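## Task

Make a free-standing pyramid from the three black cups, all mouth-down: two of them next to each other with rims nearly in contact, and the third sitting on top, centred across the pair. Only the table surface or the robot's arms may touch these cups, and the stack must stay up without the robot supporting it.

## Robot and tools

ROBOT. Two six-joint arms with parallel grippers, named left_arm and right_arm, are mounted on opposite sides of a table. The names do not correspond to image sides. left_arm's base sits at (+0.166, +0.422, +0.082) m, on the +y side; right_arm's base sits at (+0.208, -0.442, +0.056) m.

FRAMES. Positions in results use a single scene frame: origin at the table centre, +z up, table surface at z = +0.020 m. Each gripper also has its own frame: the fingers extend along its +x axis and close toward each other along its y axis. The reported end_effector_position is the point midway between the finger pads, roughly 3 to 4 cm short of the fingertips. Reported hand positions can be somewhat wrong, more so at long reach.

COMMAND ROW. Every motion command is built from rows of 14 numbers, each in [-1, 1], always covering both arms: dx, dy, dz, rx, ry, rz, opening for left_arm, followed by the same seven for right_arm. The first six of each arm are an offset, not a pose: a displacement from that gripper's measured pose at the start of the action, expressed in the gripper's own axes. A value of 1.0 equals 0.6 m for dx, dy, dz and 180 degrees for rotation; rx, ry, rz form one rotation vector. The opening is absolute, not an offset: +1 means fully open (0.088 m), and the empty fingers close together near -0.80 (values down to -1 squeeze no further). Full open to closed needs at least about 0.5 s.

execute_actions(actions). actions is a list of actions; each action is a list of up to 15 rows, one row per control step of 1/30 s. If fewer than 15 rows are given, the last row repeats to fill the action. Every row in an action is measured from the action's starting pose, not from the row before. For the first action of a call, the start is the last pose reported in this scene. An empty list simply returns the current state and images. Each step, the commanded pose is clipped to within 70 mm and 16 degrees of the measured pose, and after the action the arm goes no further than the last clipped pose, so large shifts must be sent over several actions. Position is favoured over orientation when both cannot be met.

move(target, speed, blocking). target is one 14-number row as above; its offsets count from the pose in the latest result that reported one. Each gripper follows a straight line toward its target, both paths finishing together, lasting 0.5 to 10 s (longer moves are cut off at 10 s). speed is each arm's top path speed in m/s, 0.002 to 0.5, default 0.25; rotation is capped at twice that value in rad/s. Openings are sent at the start. Paths ignore obstacles and the other arm, and the real gripper may lag, wander, or exceed the speed, especially with the arm stretched out. Faster contacts and targets set deeper past a contact press harder. With blocking=false the result comes back after 0.5 s while motion continues; until a result shows the move ended, other moves and execute_actions are refused, so call wait or stop. The result adds a move: line with the outcome (done, off_target, moving, held, fault) and any limits (paced = the sent pose was clipped; held = a safety check blocked some steps, after which the arm may jump ahead fast), plus each gripper's remaining distance to its target.

wait(seconds): 0 to 10 s, arms keep their last command; returns early if a running move ends. stop(): brakes a running move, needing some distance; fingers keep moving. zoom_image(camera, region): enlarges [x0, y0, x1, y1] pixels (at most 504 by 504) of the latest image from cam_head_left, cam_head_right, cam_high, cam_low, cam_left_wrist or cam_right_wrist; all are 504x504. read_manual(section): only "licences", no motion. finished_scene(scene): ends scene 1 or 2 irreversibly and reports success; the stack must already be standing on its own. Replying without any tool call ends everything.

RESULTS. The state line gives each gripper's position (m), quaternion wxyz, and velocities. Hand target lines show where the controller is currently steering each gripper. A pose unreachable line means the clearance check altered or blocked that arm's command. grip_measured is the finger gap on the opening scale; readings may be off by about 1 mm per gripper and read up to 0.061 narrower while squeezing something hard. To hold an object, command roughly 0.07 below grip_measured; less for a gentler grip. Joint torque and external torque lines are noisy estimates. Step readings list positions at some steps, with HELD marking steps where an arm was held back.

CAUTIONS. Joint friction can leave a gripper short of target or slightly tilted, and tiny moves may not register; check the pose after each move and correct tilt. For an arm meant to stay still, send the offset back to its wanted pose in a reply's first call and zeros afterwards. Arms must not collide or press on each other. A joint torque beyond its load limit (waist 17.2, shoulder 21.3, elbow 21.3, wrist pitch 5.61, wrist yaw 5.59, wrist roll 5.24 N m, held weight included) triggers a TORQUE FAULT that freezes that arm for 10 s. Holding loads heats motors: MOTOR HOT warns from 50 °C; at 95 °C an OVER-TEMPERATURE FAULT holds the arm and may cut its power. Objects may be briefly tugged or nudged by outside disturbances. Never knock or drop anything off the table, and avoid slams, hard hits and heavy pushes. The sim keeps running while you think, with the robot holding its last command.

Each tool is called as a command line: name --argument value for each argument, lists and objects as JSON in quotes; but a table of rows of numbers goes row by row, as --pt "numbers of a row", without its own name.

## Session

I'll start by looking at the scene.

execute_actions --actions '[]'

Scene clock: 0.00 s.
left_arm: end_effector_position=(+0.2656, +0.1772, +0.2845) grip_measured=+0.832 end_effector_quat_wxyz=(+0.579, +0.167, +0.019, -0.798) end_effector_velocity=(-0.003, +0.001, -0.002) end_effector_angular_velocity=(+0.012, +0.027, -0.006) | right_arm: end_effector_position=(+0.1178, +0.0320, +0.3655) grip_measured=+0.851 end_effector_quat_wxyz=(-0.195, +0.811, +0.324, -0.447) end_effector_velocity=(-0.002, +0.002, -0.004) end_effector_angular_velocity=(-0.017, -0.001, +0.025)
Joint positions: left_arm=[ 0.539  0.989  0.612 -0.329  1.111  0.824  0.08 ] | right_arm=[ 0.675  1.98   2.173 -1.064  0.674 -1.646  0.081]
Joint velocities: left_arm=[-0.002 -0.002 -0.002 -0.022  0.007 -0.007  0.   ] | right_arm=[-0.002  0.002 -0.007  0.007 -0.022 -0.022 -0.   ]
Joint torques (N m, as the arm reports them, + toward a larger angle): no reading
External joint torques (N m, as the arm's controller estimates them; a push from outside toward a larger angle lowers the number): no reading
Motor temperatures (°C, as the motors report them): left_arm=[20 21 22 20 23 24] | right_arm=[23 21 23 21 20 20]
Heat: left arm: hottest wrist roll 24 °C (+0.0 °C/min); right arm: hottest waist 23 °C (+0.0 °C/min).
Hand target (left_arm): +0.266, +0.177, +0.285; -0.579, -0.167, -0.019, +0.798
Hand target (right_arm): +0.118, +0.032, +0.365; -0.195, +0.811, +0.324, -0.447

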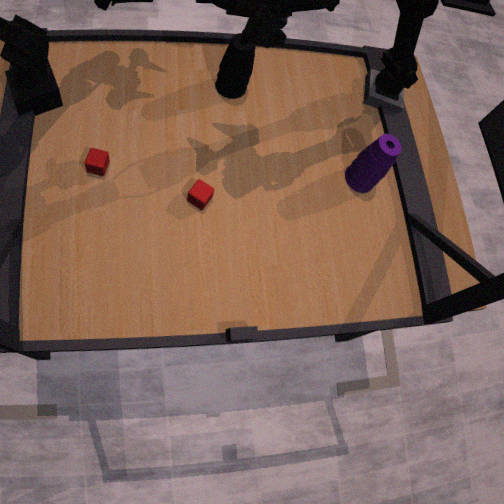

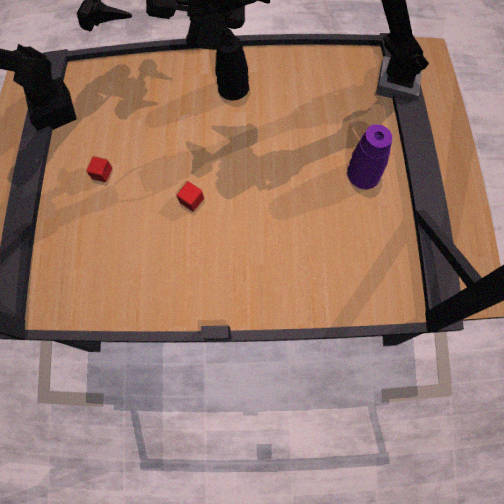

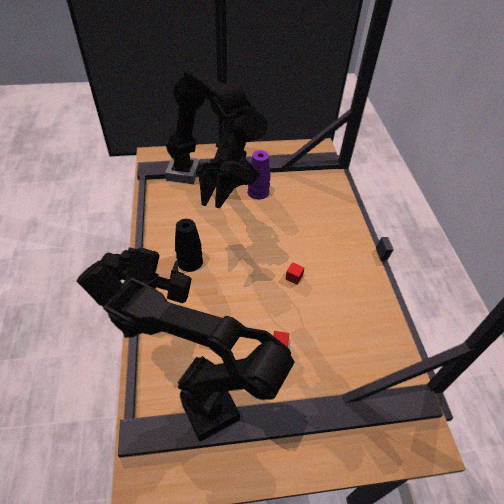

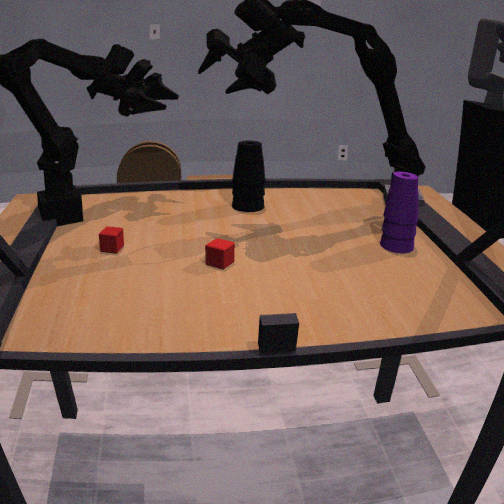

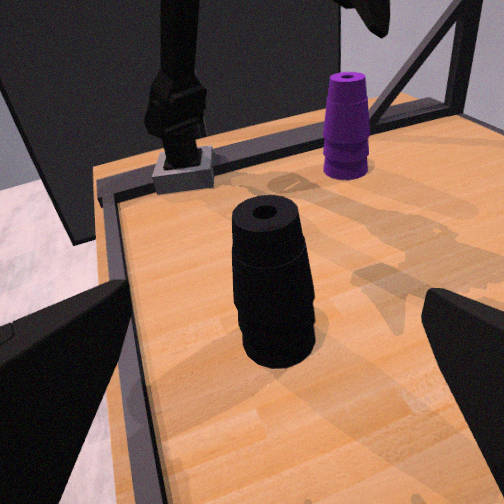

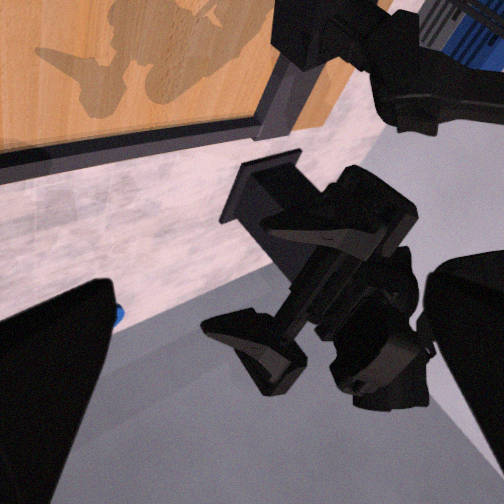

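zoom_image --camera "cam_left_wrist" --region '[180, 170, 380, 390]'

zoom_image --camera "cam_low" --region '[190, 120, 310, 230]'

zoom_image --camera "cam_high" --region '[130, 130, 310, 300]'

zoom_image --camera "cam_low" --region '[350, 150, 460, 270]'

Region (180, 170, 380, 390) of cam_left_wrist's 504x504 image, scaled by 2.291, with more detail than that image has; it fills the left 458 columns of this view, and the rest is white.

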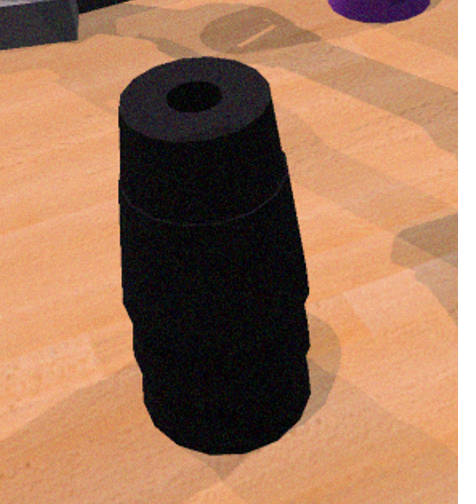

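Region (190, 120, 310, 230) of cam_low's 504x504 image, scaled by 4.200, with more detail than that image has; it fills the top 462 rows of this view, and the rest is white.

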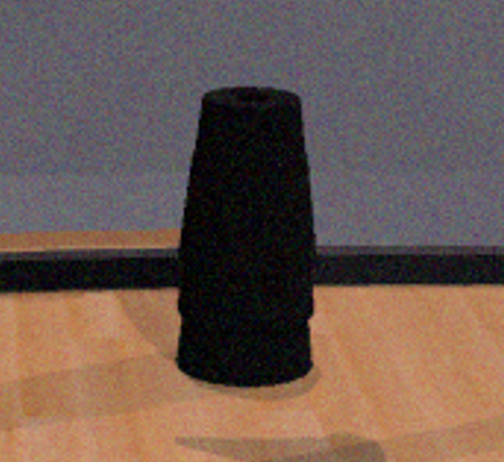

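Region (130, 130, 310, 300) of cam_high's 504x504 image, scaled by 2.800, with more detail than that image has.

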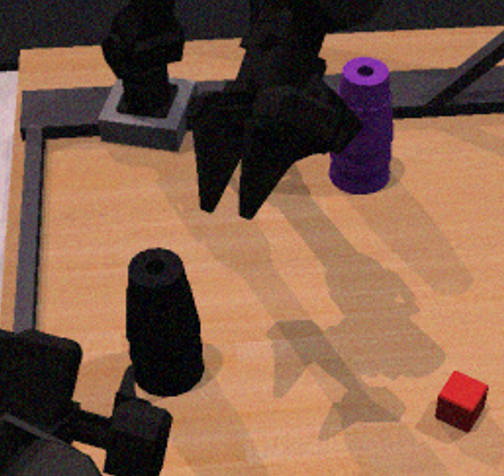

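Region (350, 150, 460, 270) of cam_low's 504x504 image, scaled by 4.200, with more detail than that image has; it fills the left 462 columns of this view, and the rest is white.

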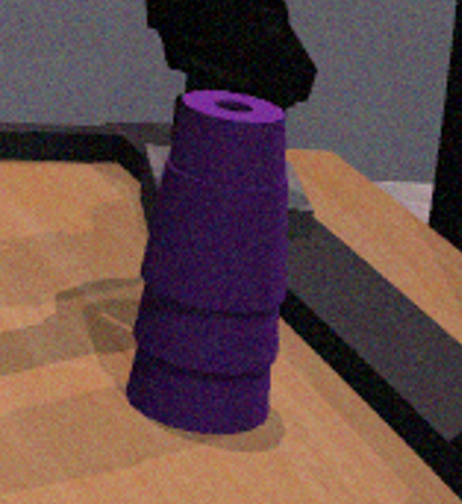

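move --target '[0, 0, 0, 0, 0, 0, 0.83, 0.0767, 0.2994, -0.0022, 0.0603, -0.1702, 0.2426, 1.0]' --speed 0.25

Scene clock: 5.10 s.
left_arm: end_effector_position=(+0.2656, +0.1772, +0.2845) grip_measured=+0.832 end_effector_quat_wxyz=(+0.579, +0.167, +0.019, -0.798) end_effector_velocity=(+0.001, +0.001, -0.002) end_effector_angular_velocity=(+0.010, +0.010, +0.010) | right_arm: end_effector_position=(+0.1992, -0.0628, +0.2387) grip_measured=+1.000 end_effector_quat_wxyz=(-0.015, +0.706, +0.010, -0.708) end_effector_velocity=(+0.002, -0.003, -0.001) end_effector_angular_velocity=(-0.012, +0.006, +0.015)
Joint positions: left_arm=[ 0.539  0.989  0.612 -0.329  1.111  0.824  0.08 ] | right_arm=[ 0.314  1.984  1.967 -1.519 -0.001 -1.541  0.088]
Joint velocities: left_arm=[ 0.002 -0.002 -0.002 -0.007 -0.007 -0.007 -0.   ] | right_arm=[-0.007 -0.002 -0.007 -0.007 -0.007 -0.022  0.   ]
Joint torques (N m, as the arm reports them, + toward a larger angle): left_arm=[ 0.01 -2.15  6.97  1.14  0.48 -0.03] | right_arm=[-0.1  -6.45  5.03 -0.13 -0.15 -0.23]
External joint torques (N m, as the arm's controller estimates them; a push from outside toward a larger angle lowers the number): left_arm=[-0.01  0.26  0.34 -0.11  0.05 -0.03] | right_arm=[-0.09  2.35 -0.66 -0.46 -0.09 -0.23]
Motor temperatures (°C, as the motors report them): left_arm=[20 21 23 21 23 24] | right_arm=[23 23 24 21 20 20]
Heat: left arm: hottest wrist roll 24 °C (+0.0 °C/min); right arm: hottest elbow 24 °C (+11.8 °C/min).
Hand target (left_arm): +0.266, +0.177, +0.285; -0.579, -0.167, -0.019, +0.798
Hand target (right_arm): +0.199, -0.064, +0.231; -0.003, +0.706, +0.001, -0.709
Off the commanded pose (left_arm): 0.000 m, 0 deg.
Off the commanded pose (right_arm): 0.009 m, 2 deg.
move: off_target (right_arm)

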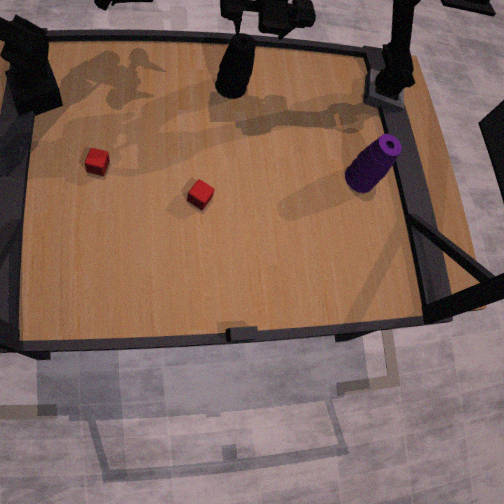

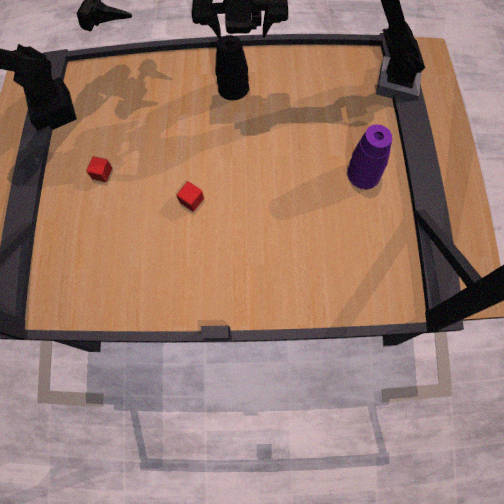

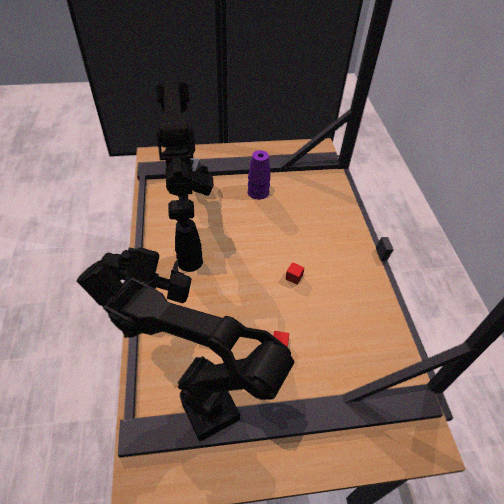

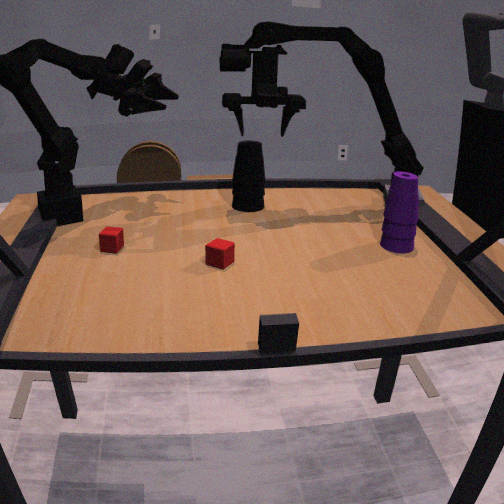

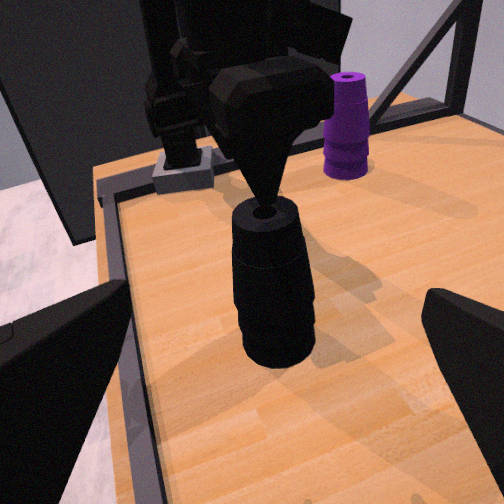

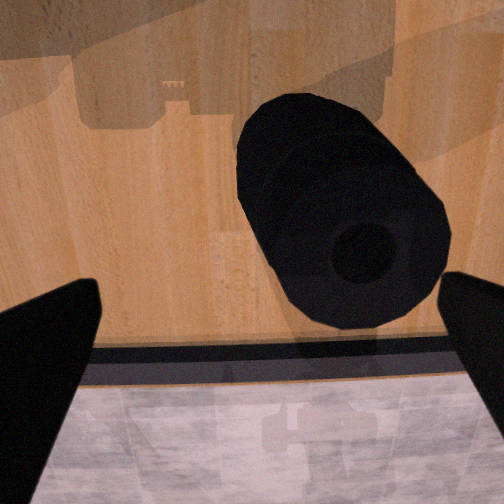

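zoom_image --camera "cam_low" --region '[200, 80, 320, 220]'

zoom_image --camera "cam_right_wrist" --region '[0, 60, 504, 400]'

zoom_image --camera "cam_high" --region '[140, 160, 240, 280]'

Region (200, 80, 320, 220) of cam_low's 504x504 image, scaled by 3.600, with more detail than that image has; it fills the left 432 columns of this view, and the rest is white.

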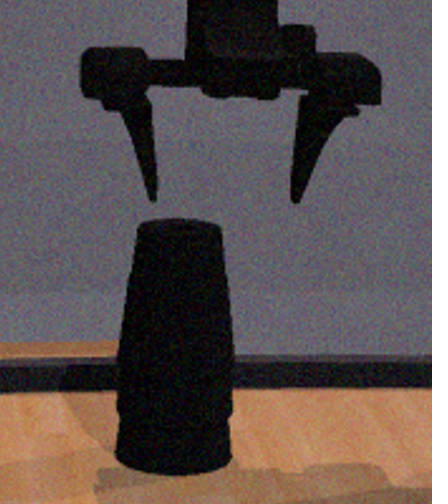

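Region (0, 60, 504, 400) of cam_right_wrist's 504x504 image, scaled by 1.000; it fills the top 340 rows of this view, and the rest is white.

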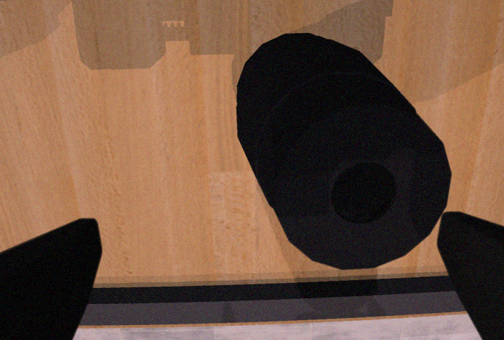

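Region (140, 160, 240, 280) of cam_high's 504x504 image, scaled by 4.200, with more detail than that image has.

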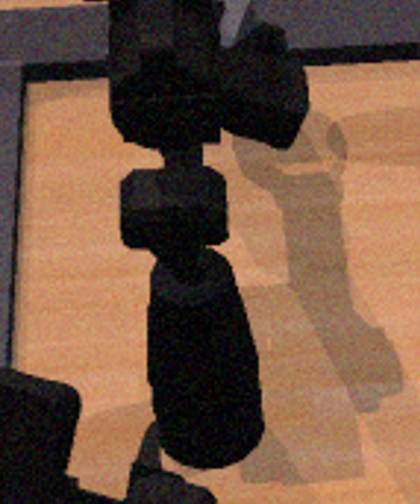

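move --target '[0, 0, 0, 0, 0, 0, 0.83, 0.0411, -0.0465, 0.0105, -0.0022, 0.0009, 0.0113, 1.0]' --speed 0.1

Scene clock: 8.40 s.
left_arm: end_effector_position=(+0.2656, +0.1772, +0.2845) grip_measured=+0.832 end_effector_quat_wxyz=(+0.579, +0.167, +0.019, -0.798) end_effector_velocity=(-0.002, +0.001, +0.001) end_effector_angular_velocity=(+0.004, +0.025, +0.003) | right_arm: end_effector_position=(+0.1945, -0.0356, +0.2197) grip_measured=+1.000 end_effector_quat_wxyz=(-0.004, +0.707, +0.005, -0.708) end_effector_velocity=(-0.000, +0.005, +0.011) end_effector_angular_velocity=(+0.036, +0.008, +0.005)
Joint positions: left_arm=[ 0.539  0.989  0.612 -0.329  1.111  0.824  0.08 ] | right_arm=[ 0.324  2.12   2.093 -1.532 -0.001 -1.54   0.088]
Joint velocities: left_arm=[ 0.002 -0.007 -0.002 -0.007  0.007 -0.022 -0.   ] | right_arm=[-0.002 -0.002  0.042 -0.007 -0.007 -0.007  0.   ]
Joint torques (N m, as the arm reports them, + toward a larger angle): left_arm=[ 0.01 -2.15  6.99  1.14  0.48 -0.03] | right_arm=[ 0.32 -7.23  6.85 -0.18 -0.01  0.2 ]
External joint torques (N m, as the arm's controller estimates them; a push from outside toward a larger angle lowers the number): left_arm=[ 0.01  0.33  0.33 -0.1   0.05 -0.03] | right_arm=[ 0.32  2.48  1.2  -0.48  0.05  0.2 ]
Motor temperatures (°C, as the motors report them): left_arm=[20 21 23 21 23 24] | right_arm=[23 23 24 21 20 20]
Heat: left arm: hottest wrist roll 24 °C (+0.0 °C/min); right arm: hottest elbow 24 °C (+7.1 °C/min).
Hand target (left_arm): +0.266, +0.177, +0.285; -0.579, -0.167, -0.019, +0.798
Hand target (right_arm): +0.193, -0.034, +0.215; +0.000, +0.708, -0.001, -0.707
Off the commanded pose (left_arm): 0.000 m, 0 deg.
Off the commanded pose (right_arm): 0.005 m, 1 deg.
move: done

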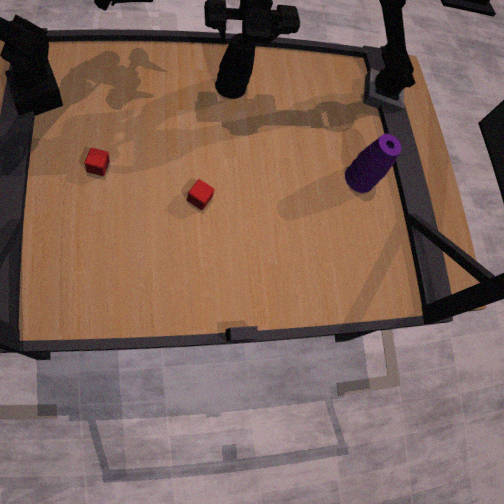

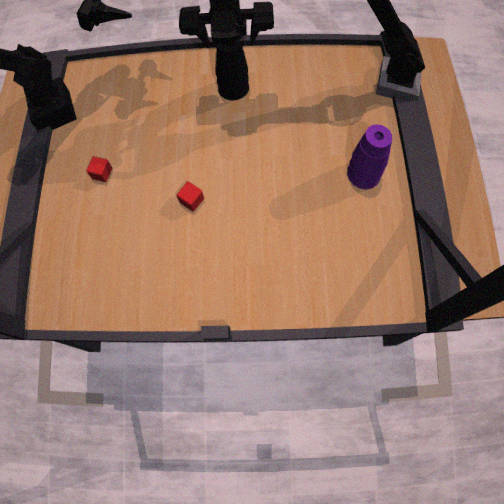

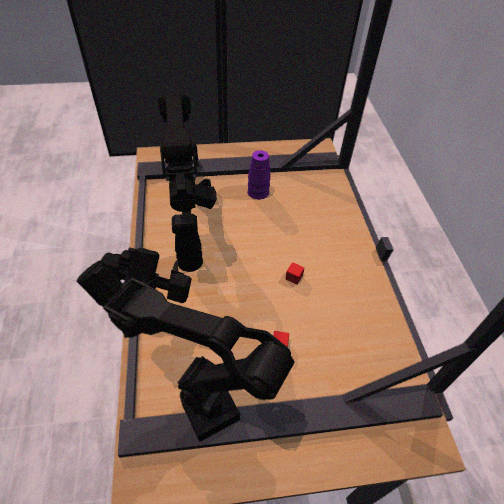

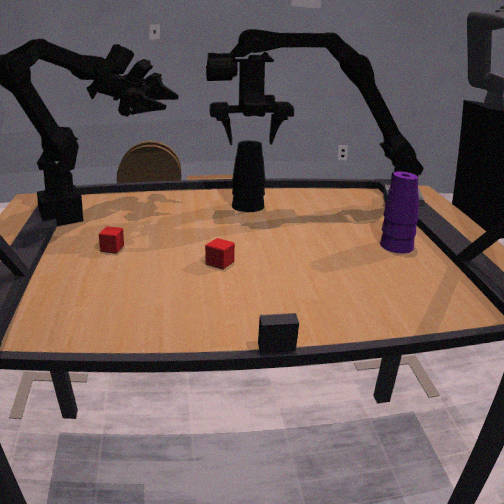

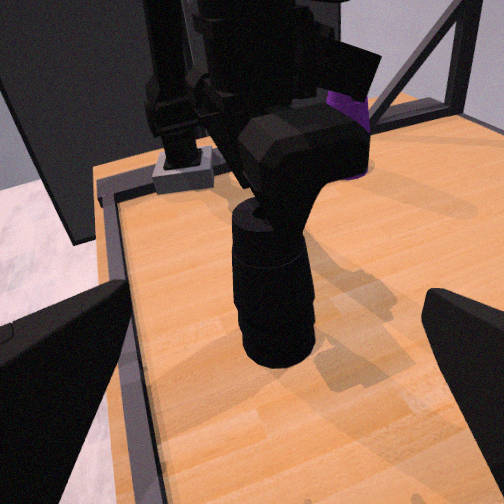

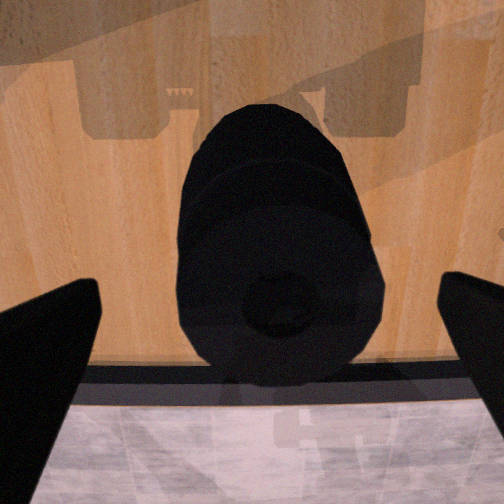

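zoom_image --camera "cam_low" --region '[200, 90, 300, 220]'

zoom_image --camera "cam_right_wrist" --region '[60, 180, 480, 420]'

zoom_image --camera "cam_left_wrist" --region '[190, 100, 390, 300]'

Region (200, 90, 300, 220) of cam_low's 504x504 image, scaled by 3.877, with more detail than that image has; it fills the left 388 columns of this view, and the rest is white.

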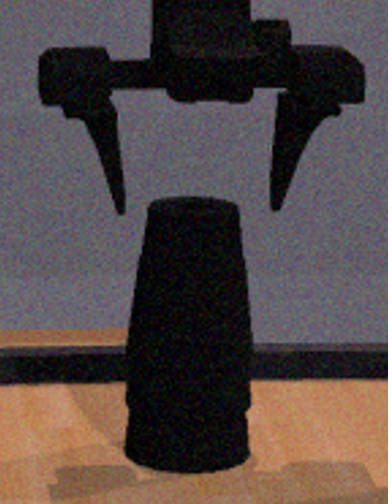

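Region (60, 180, 480, 420) of cam_right_wrist's 504x504 image, scaled by 1.200, with more detail than that image has; it fills the top 288 rows of this view, and the rest is white.

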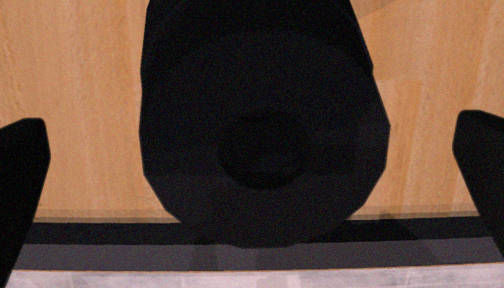

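Region (190, 100, 390, 300) of cam_left_wrist's 504x504 image, scaled by 2.520, with more detail than that image has.

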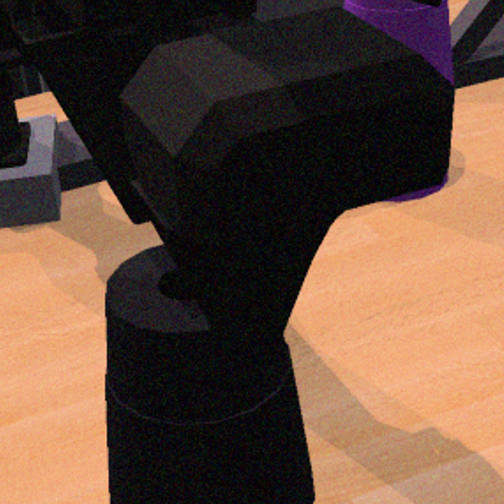

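move --target '[0, 0, 0, 0, 0, 0, 0.83, 0.0812, -0.005, 0.0017, 0, 0, 0.004, 1.0]' --speed 0.1

Scene clock: 10.17 s.
left_arm: end_effector_position=(+0.2656, +0.1772, +0.2845) grip_measured=+0.832 end_effector_quat_wxyz=(+0.579, +0.167, +0.019, -0.798) end_effector_velocity=(-0.002, +0.001, -0.002) end_effector_angular_velocity=(+0.016, +0.017, +0.005) | right_arm: end_effector_position=(+0.1943, -0.0303, +0.1756) grip_measured=+1.000 end_effector_quat_wxyz=(-0.003, +0.707, +0.004, -0.708) end_effector_velocity=(+0.000, -0.005, -0.003) end_effector_angular_velocity=(-0.022, +0.006, +0.020)
Joint positions: left_arm=[ 0.539  0.989  0.612 -0.329  1.111  0.824  0.08 ] | right_arm=[ 0.324  2.119  1.916 -1.356 -0.001 -1.54   0.088]
Joint velocities: left_arm=[-0.002 -0.007 -0.002 -0.022 -0.007 -0.007 -0.   ] | right_arm=[-0.002 -0.002 -0.017 -0.007 -0.007 -0.022  0.   ]
Joint torques (N m, as the arm reports them, + toward a larger angle): left_arm=[-0.02 -2.14  6.99  1.14  0.48 -0.02] | right_arm=[ 0.15 -8.55  5.12  0.21 -0.1   0.06]
External joint torques (N m, as the arm's controller estimates them; a push from outside toward a larger angle lowers the number): left_arm=[-0.02  0.27  0.42 -0.09  0.05 -0.01] | right_arm=[ 0.16  1.38 -0.73 -0.08 -0.04  0.06]
Motor temperatures (°C, as the motors report them): left_arm=[20 21 24 21 23 24] | right_arm=[23 24 25 21 20 20]
Heat: left arm: hottest elbow 24 °C (+0.0 °C/min); right arm: hottest elbow 25 °C (+11.8 °C/min).
Hand target (left_arm): +0.266, +0.177, +0.285; -0.579, -0.167, -0.019, +0.798
Hand target (right_arm): +0.194, -0.032, +0.171; +0.001, +0.707, +0.000, -0.708
Off the commanded pose (left_arm): 0.000 m, 0 deg.
Off the commanded pose (right_arm): 0.005 m, 1 deg.
move: done

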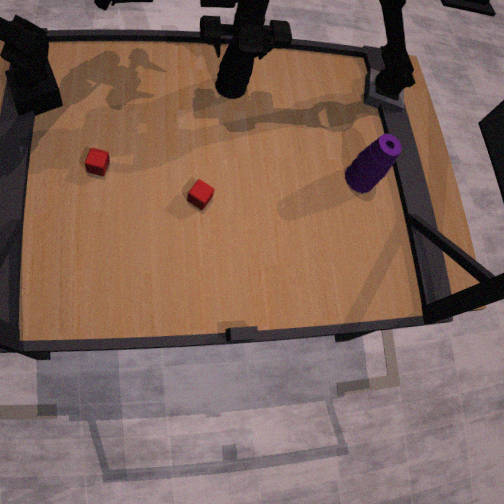

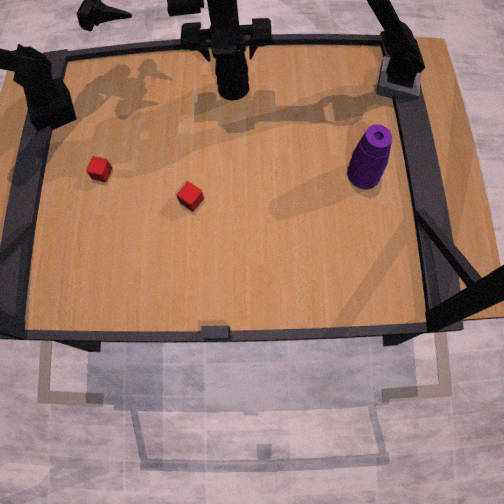

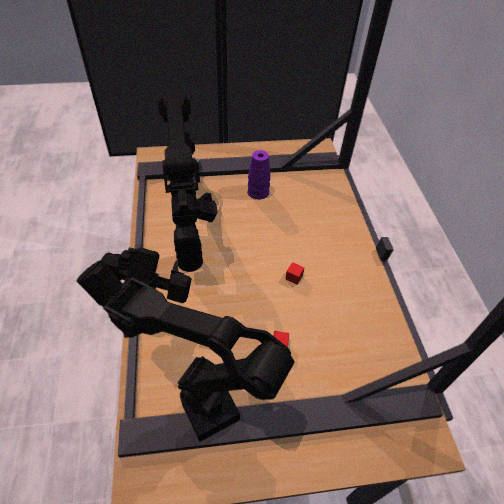

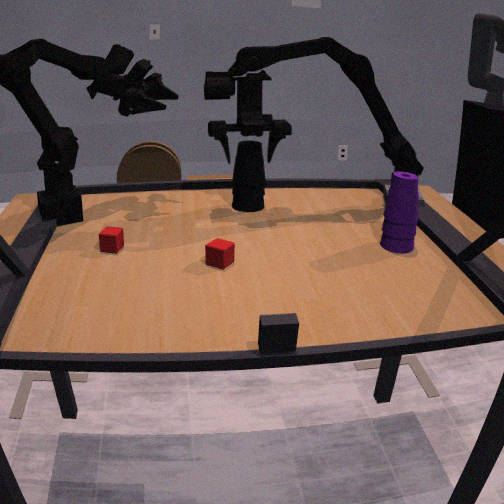

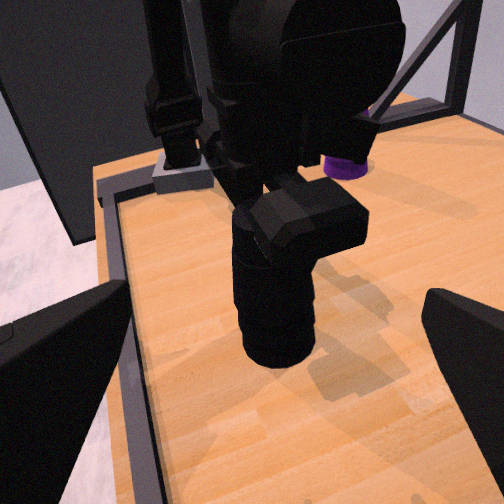

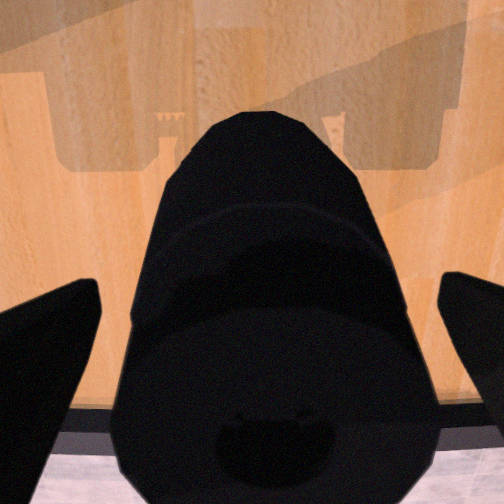

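zoom_image --camera "cam_low" --region '[200, 110, 300, 220]'

Region (200, 110, 300, 220) of cam_low's 504x504 image, scaled by 4.582, with more detail than that image has; it fills the left 458 columns of this view, and the rest is white.

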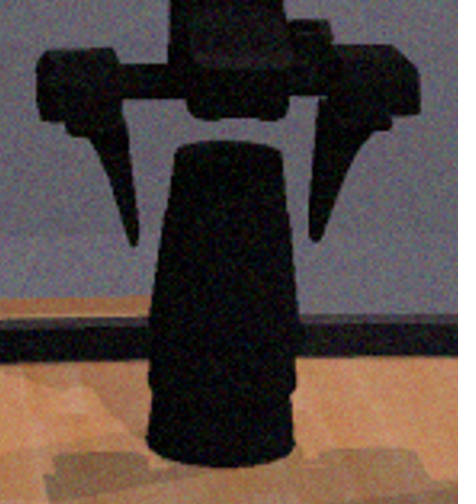

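execute_actions --actions '[[[0,0,0,0,0,0,0.83, 0,0.002,0,0,0,0,0.92],[0,0,0,0,0,0,0.83, 0,0.002,0,0,0,0,0.85],[0,0,0,0,0,0,0.83, 0,0.002,0,0,0,0,0.79],[0,0,0,0,0,0,0.83, 0,0.002,0,0,0,0,0.74],[0,0,0,0,0,0,0.83, 0,0.002,0,0,0,0,0.70],[0,0,0,0,0,0,0.83, 0,0.002,0,0,0,0,0.67],[0,0,0,0,0,0,0.83, 0,0.002,0,0,0,0,0.64],[0,0,0,0,0,0,0.83, 0,0.002,0,0,0,0,0.61],[0,0,0,0,0,0,0.83, 0,0.002,0,0,0,0,0.59],[0,0,0,0,0,0,0.83, 0,0.002,0,0,0,0,0.57],[0,0,0,0,0,0,0.83, 0,0.002,0,0,0,0,0.55],[0,0,0,0,0,0,0.83, 0,0.002,0,0,0,0,0.53],[0,0,0,0,0,0,0.83, 0,0.002,0,0,0,0,0.51],[0,0,0,0,0,0,0.83, 0,0.002,0,0,0,0,0.50],[0,0,0,0,0,0,0.83, 0,0.002,0,0,0,0,0.50]]]'

Scene clock: 11.13 s.
left_arm: end_effector_position=(+0.2656, +0.1772, +0.2845) grip_measured=+0.832 end_effector_quat_wxyz=(+0.579, +0.167, +0.019, -0.798) end_effector_velocity=(+0.000, -0.000, -0.000) end_effector_angular_velocity=(+0.001, -0.002, +0.005) | right_arm: end_effector_position=(+0.1943, -0.0303, +0.1754) grip_measured=+0.530 end_effector_quat_wxyz=(-0.003, +0.707, +0.004, -0.708) end_effector_velocity=(-0.002, -0.003, -0.001) end_effector_angular_velocity=(-0.013, +0.021, +0.005)
Joint positions: left_arm=[ 0.539  0.989  0.612 -0.329  1.111  0.824  0.08 ] | right_arm=[ 0.324  2.119  1.915 -1.356 -0.001 -1.54   0.065]
Joint velocities: left_arm=[-0.002 -0.002 -0.002  0.007 -0.007 -0.007 -0.   ] | right_arm=[-0.002 -0.002 -0.007 -0.007 -0.022 -0.007 -0.017]
Joint torques (N m, as the arm reports them, + toward a larger angle): left_arm=[-0.04 -2.13  6.99  1.13  0.48 -0.03] | right_arm=[ 0.07 -9.68  5.16  0.19 -0.08  0.02]
External joint torques (N m, as the arm's controller estimates them; a push from outside toward a larger angle lowers the number): left_arm=[-0.04  0.3   0.36 -0.11  0.05 -0.03] | right_arm=[ 0.06  0.18 -0.67 -0.1  -0.01  0.02]
Motor temperatures (°C, as the motors report them): left_arm=[20 21 24 21 23 24] | right_arm=[23 24 25 21 20 20]
Heat: left arm: hottest elbow 24 °C (+0.0 °C/min); right arm: hottest elbow 25 °C (+10.8 °C/min).
Hand target (left_arm): +0.266, +0.177, +0.285; -0.579, -0.167, -0.019, +0.798
Hand target (right_arm): +0.194, -0.032, +0.176; -0.003, +0.707, +0.004, -0.708
Off the commanded pose (left_arm): 0.000 m, 0 deg.
Off the commanded pose (right_arm): 0.001 m, 0 deg.
Step readings (end_effector_position):
0: left_arm (+0.2656, +0.1772, +0.2845) | right_arm (+0.1943, -0.0303, +0.1754)
1: left_arm (+0.2656, +0.1772, +0.2845) | right_arm (+0.1943, -0.0303, +0.1754)
2: left_arm (+0.2656, +0.1772, +0.2845) | right_arm (+0.1943, -0.0303, +0.1754)
4: left_arm (+0.2656, +0.1772, +0.2845) | right_arm (+0.1943, -0.0303, +0.1754)
8: left_arm (+0.2656, +0.1772, +0.2845) | right_arm (+0.1943, -0.0303, +0.1754)
15: end_effector_position above

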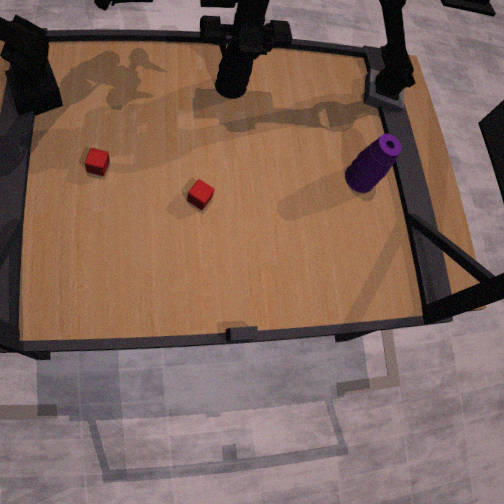

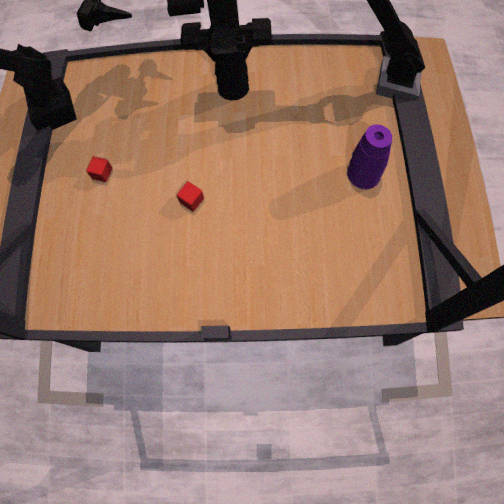

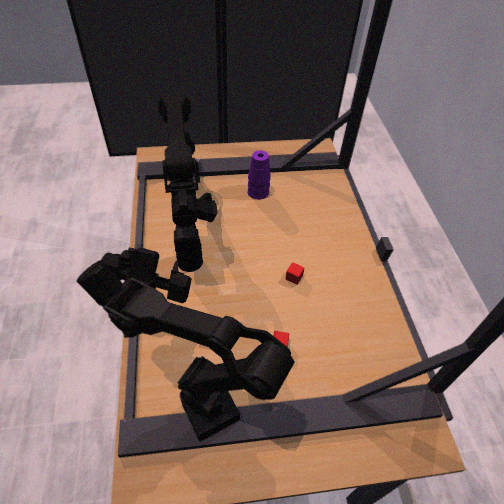

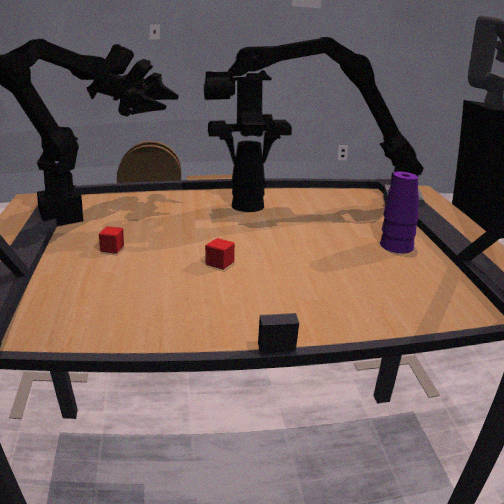

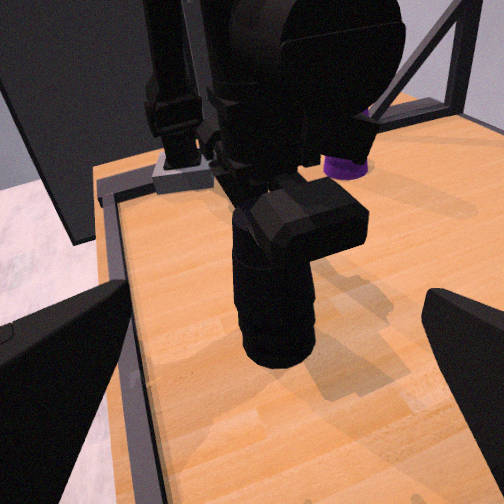

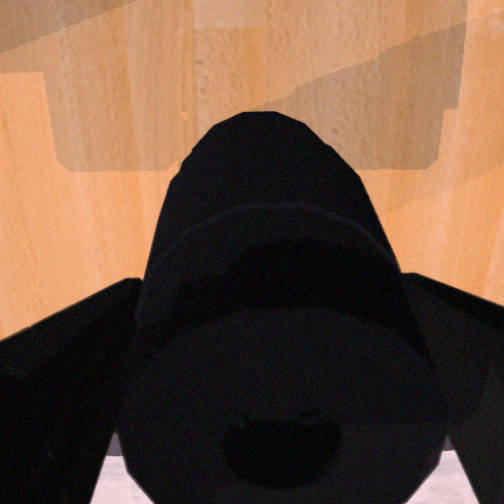

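execute_actions --actions '[]'

Scene clock: 11.23 s.
left_arm: end_effector_position=(+0.2656, +0.1772, +0.2845) grip_measured=+0.832 end_effector_quat_wxyz=(+0.579, +0.167, +0.019, -0.798) end_effector_velocity=(-0.000, +0.000, -0.003) end_effector_angular_velocity=(+0.017, +0.027, +0.009) | right_arm: end_effector_position=(+0.1943, -0.0303, +0.1754) grip_measured=+0.514 end_effector_quat_wxyz=(-0.003, +0.707, +0.004, -0.708) end_effector_velocity=(+0.002, -0.002, +0.000) end_effector_angular_velocity=(-0.007, -0.008, +0.005)
Joint positions: left_arm=[ 0.539  0.989  0.612 -0.329  1.111  0.824  0.08 ] | right_arm=[ 0.324  2.119  1.915 -1.356 -0.001 -1.54   0.064]
Joint velocities: left_arm=[-0.002  0.002 -0.002 -0.007 -0.007 -0.022  0.   ] | right_arm=[-0.002 -0.002 -0.002 -0.007  0.007 -0.007 -0.004]
Joint torques (N m, as the arm reports them, + toward a larger angle): left_arm=[ 0.02 -2.15  6.99  1.14  0.48 -0.02] | right_arm=[ 0.07 -9.62  5.22  0.19 -0.07  0.02]
External joint torques (N m, as the arm's controller estimates them; a push from outside toward a larger angle lowers the number): left_arm=[ 0.02  0.22  0.42 -0.09  0.06 -0.02] | right_arm=[ 0.08  0.27 -0.64 -0.12 -0.01  0.02]
Motor temperatures (°C, as the motors report them): left_arm=[20 21 24 21 23 24] | right_arm=[23 24 25 21 20 20]
Heat: left arm: hottest elbow 24 °C (+0.0 °C/min); right arm: hottest elbow 25 °C (+10.7 °C/min).
Hand target (left_arm): +0.266, +0.177, +0.285; -0.579, -0.167, -0.019, +0.798
Hand target (right_arm): +0.194, -0.032, +0.176; -0.003, +0.707, +0.004, -0.708
Off the commanded pose (left_arm): 0.000 m, 0 deg.
Off the commanded pose (right_arm): 0.001 m, 0 deg.

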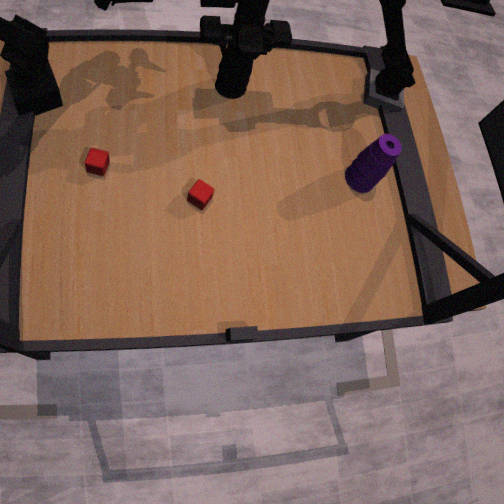

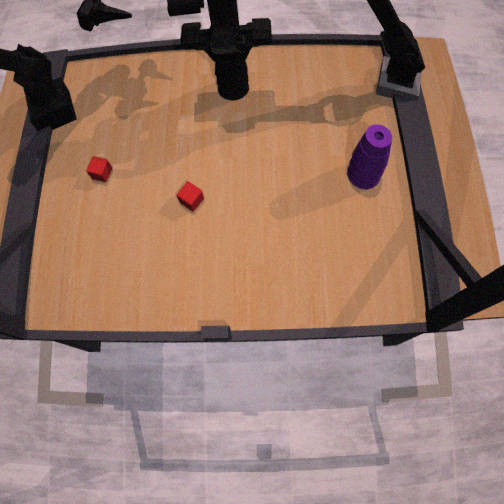

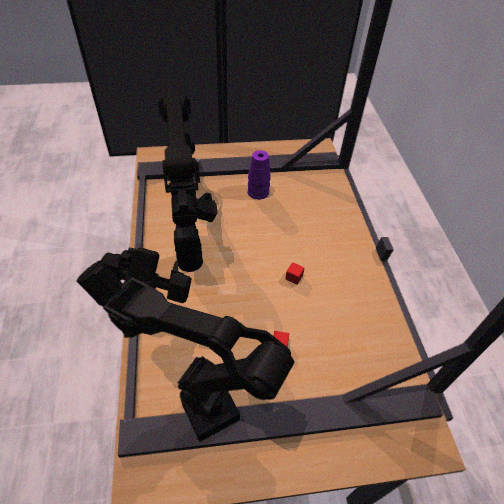

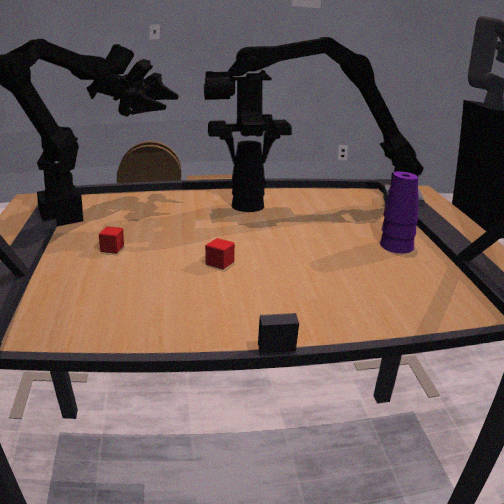

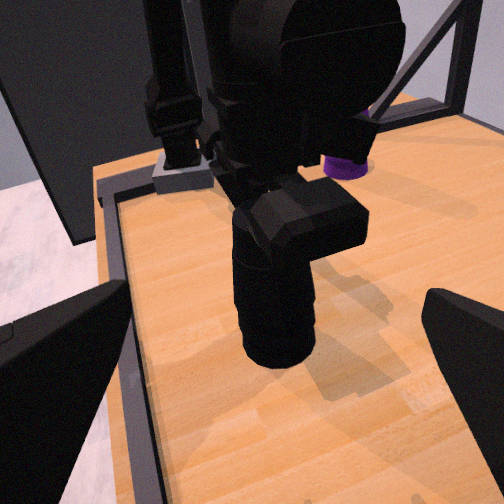

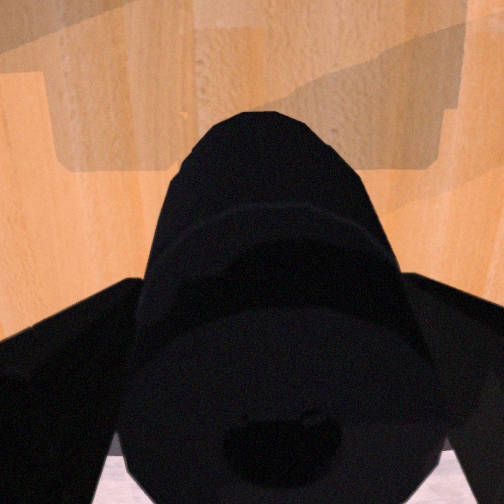

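move --target '[0, 0, 0, 0, 0, 0, 0.83, -0.1301, 0.012, 0, 0, 0, -0.0328, 0.41]' --speed 0.1

Scene clock: 12.80 s.
left_arm: end_effector_position=(+0.2656, +0.1772, +0.2845) grip_measured=+0.832 end_effector_quat_wxyz=(+0.579, +0.167, +0.019, -0.798) end_effector_velocity=(+0.000, -0.000, -0.000) end_effector_angular_velocity=(+0.005, +0.011, +0.009) | right_arm: end_effector_position=(+0.1947, -0.0382, +0.2488) grip_measured=+0.475 end_effector_quat_wxyz=(-0.036, +0.705, +0.037, -0.707) end_effector_velocity=(-0.000, +0.001, +0.000) end_effector_angular_velocity=(+0.007, +0.007, +0.006)
Joint positions: left_arm=[ 0.539  0.989  0.612 -0.329  1.111  0.824  0.08 ] | right_arm=[ 0.324  2.041  2.087 -1.513 -0.    -1.54   0.062]
Joint velocities: left_arm=[-0.002 -0.002 -0.002  0.007 -0.007 -0.022 -0.   ] | right_arm=[-0.002 -0.002 -0.002  0.007 -0.007 -0.007  0.   ]
Joint torques (N m, as the arm reports them, + toward a larger angle): left_arm=[ 0.01 -2.15  6.99  1.14  0.48 -0.03] | right_arm=[ 0.34 -9.17  7.21 -0.02  0.03  0.1 ]
External joint torques (N m, as the arm's controller estimates them; a push from outside toward a larger angle lowers the number): left_arm=[ 0.    0.25  0.37 -0.11  0.06 -0.02] | right_arm=[ 0.35  0.12  1.41 -0.49  0.09  0.09]
Motor temperatures (°C, as the motors report them): left_arm=[20 21 24 21 23 24] | right_arm=[23 25 25 21 20 20]
Heat: left arm: hottest elbow 24 °C (+0.0 °C/min); right arm: hottest shoulder 25 °C (+9.4 °C/min).
Hand target (left_arm): +0.266, +0.177, +0.285; -0.579, -0.167, -0.019, +0.798
Hand target (right_arm): +0.194, -0.039, +0.253; -0.039, +0.706, +0.041, -0.706
Off the commanded pose (left_arm): 0.000 m, 0 deg.
Off the commanded pose (right_arm): 0.005 m, 1 deg.
move: done

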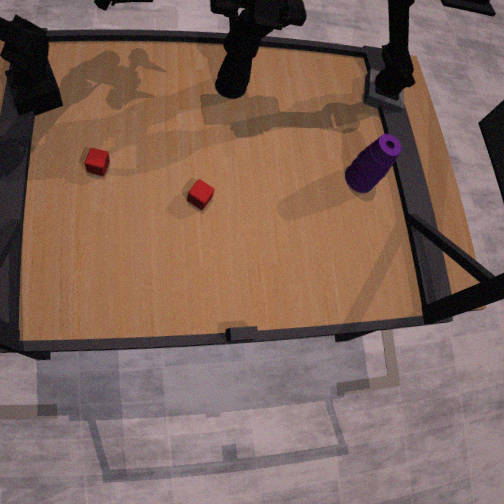

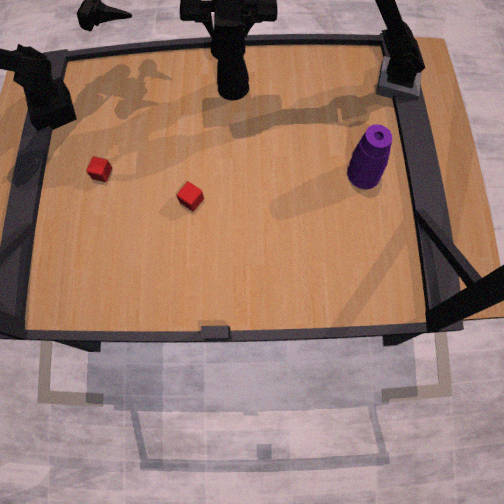

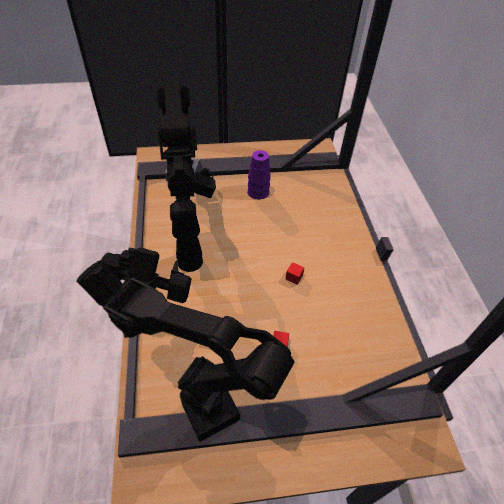

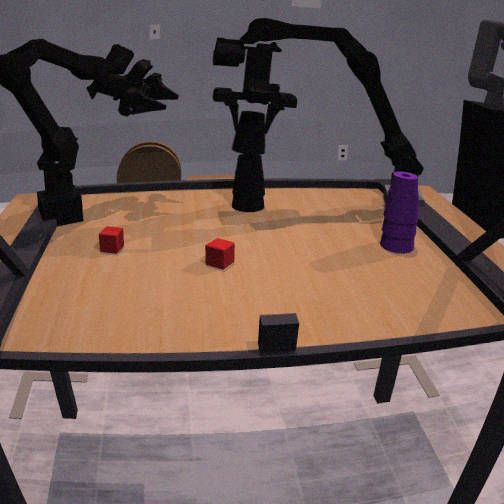

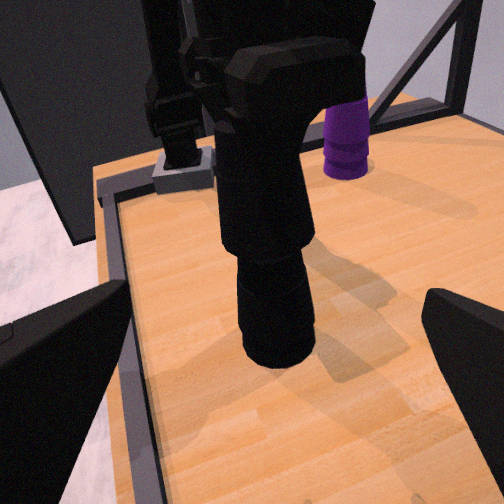

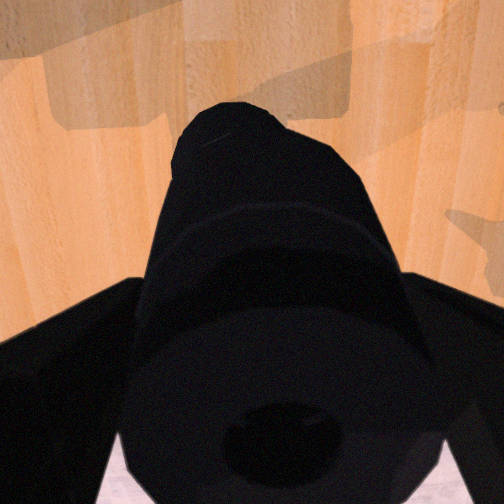

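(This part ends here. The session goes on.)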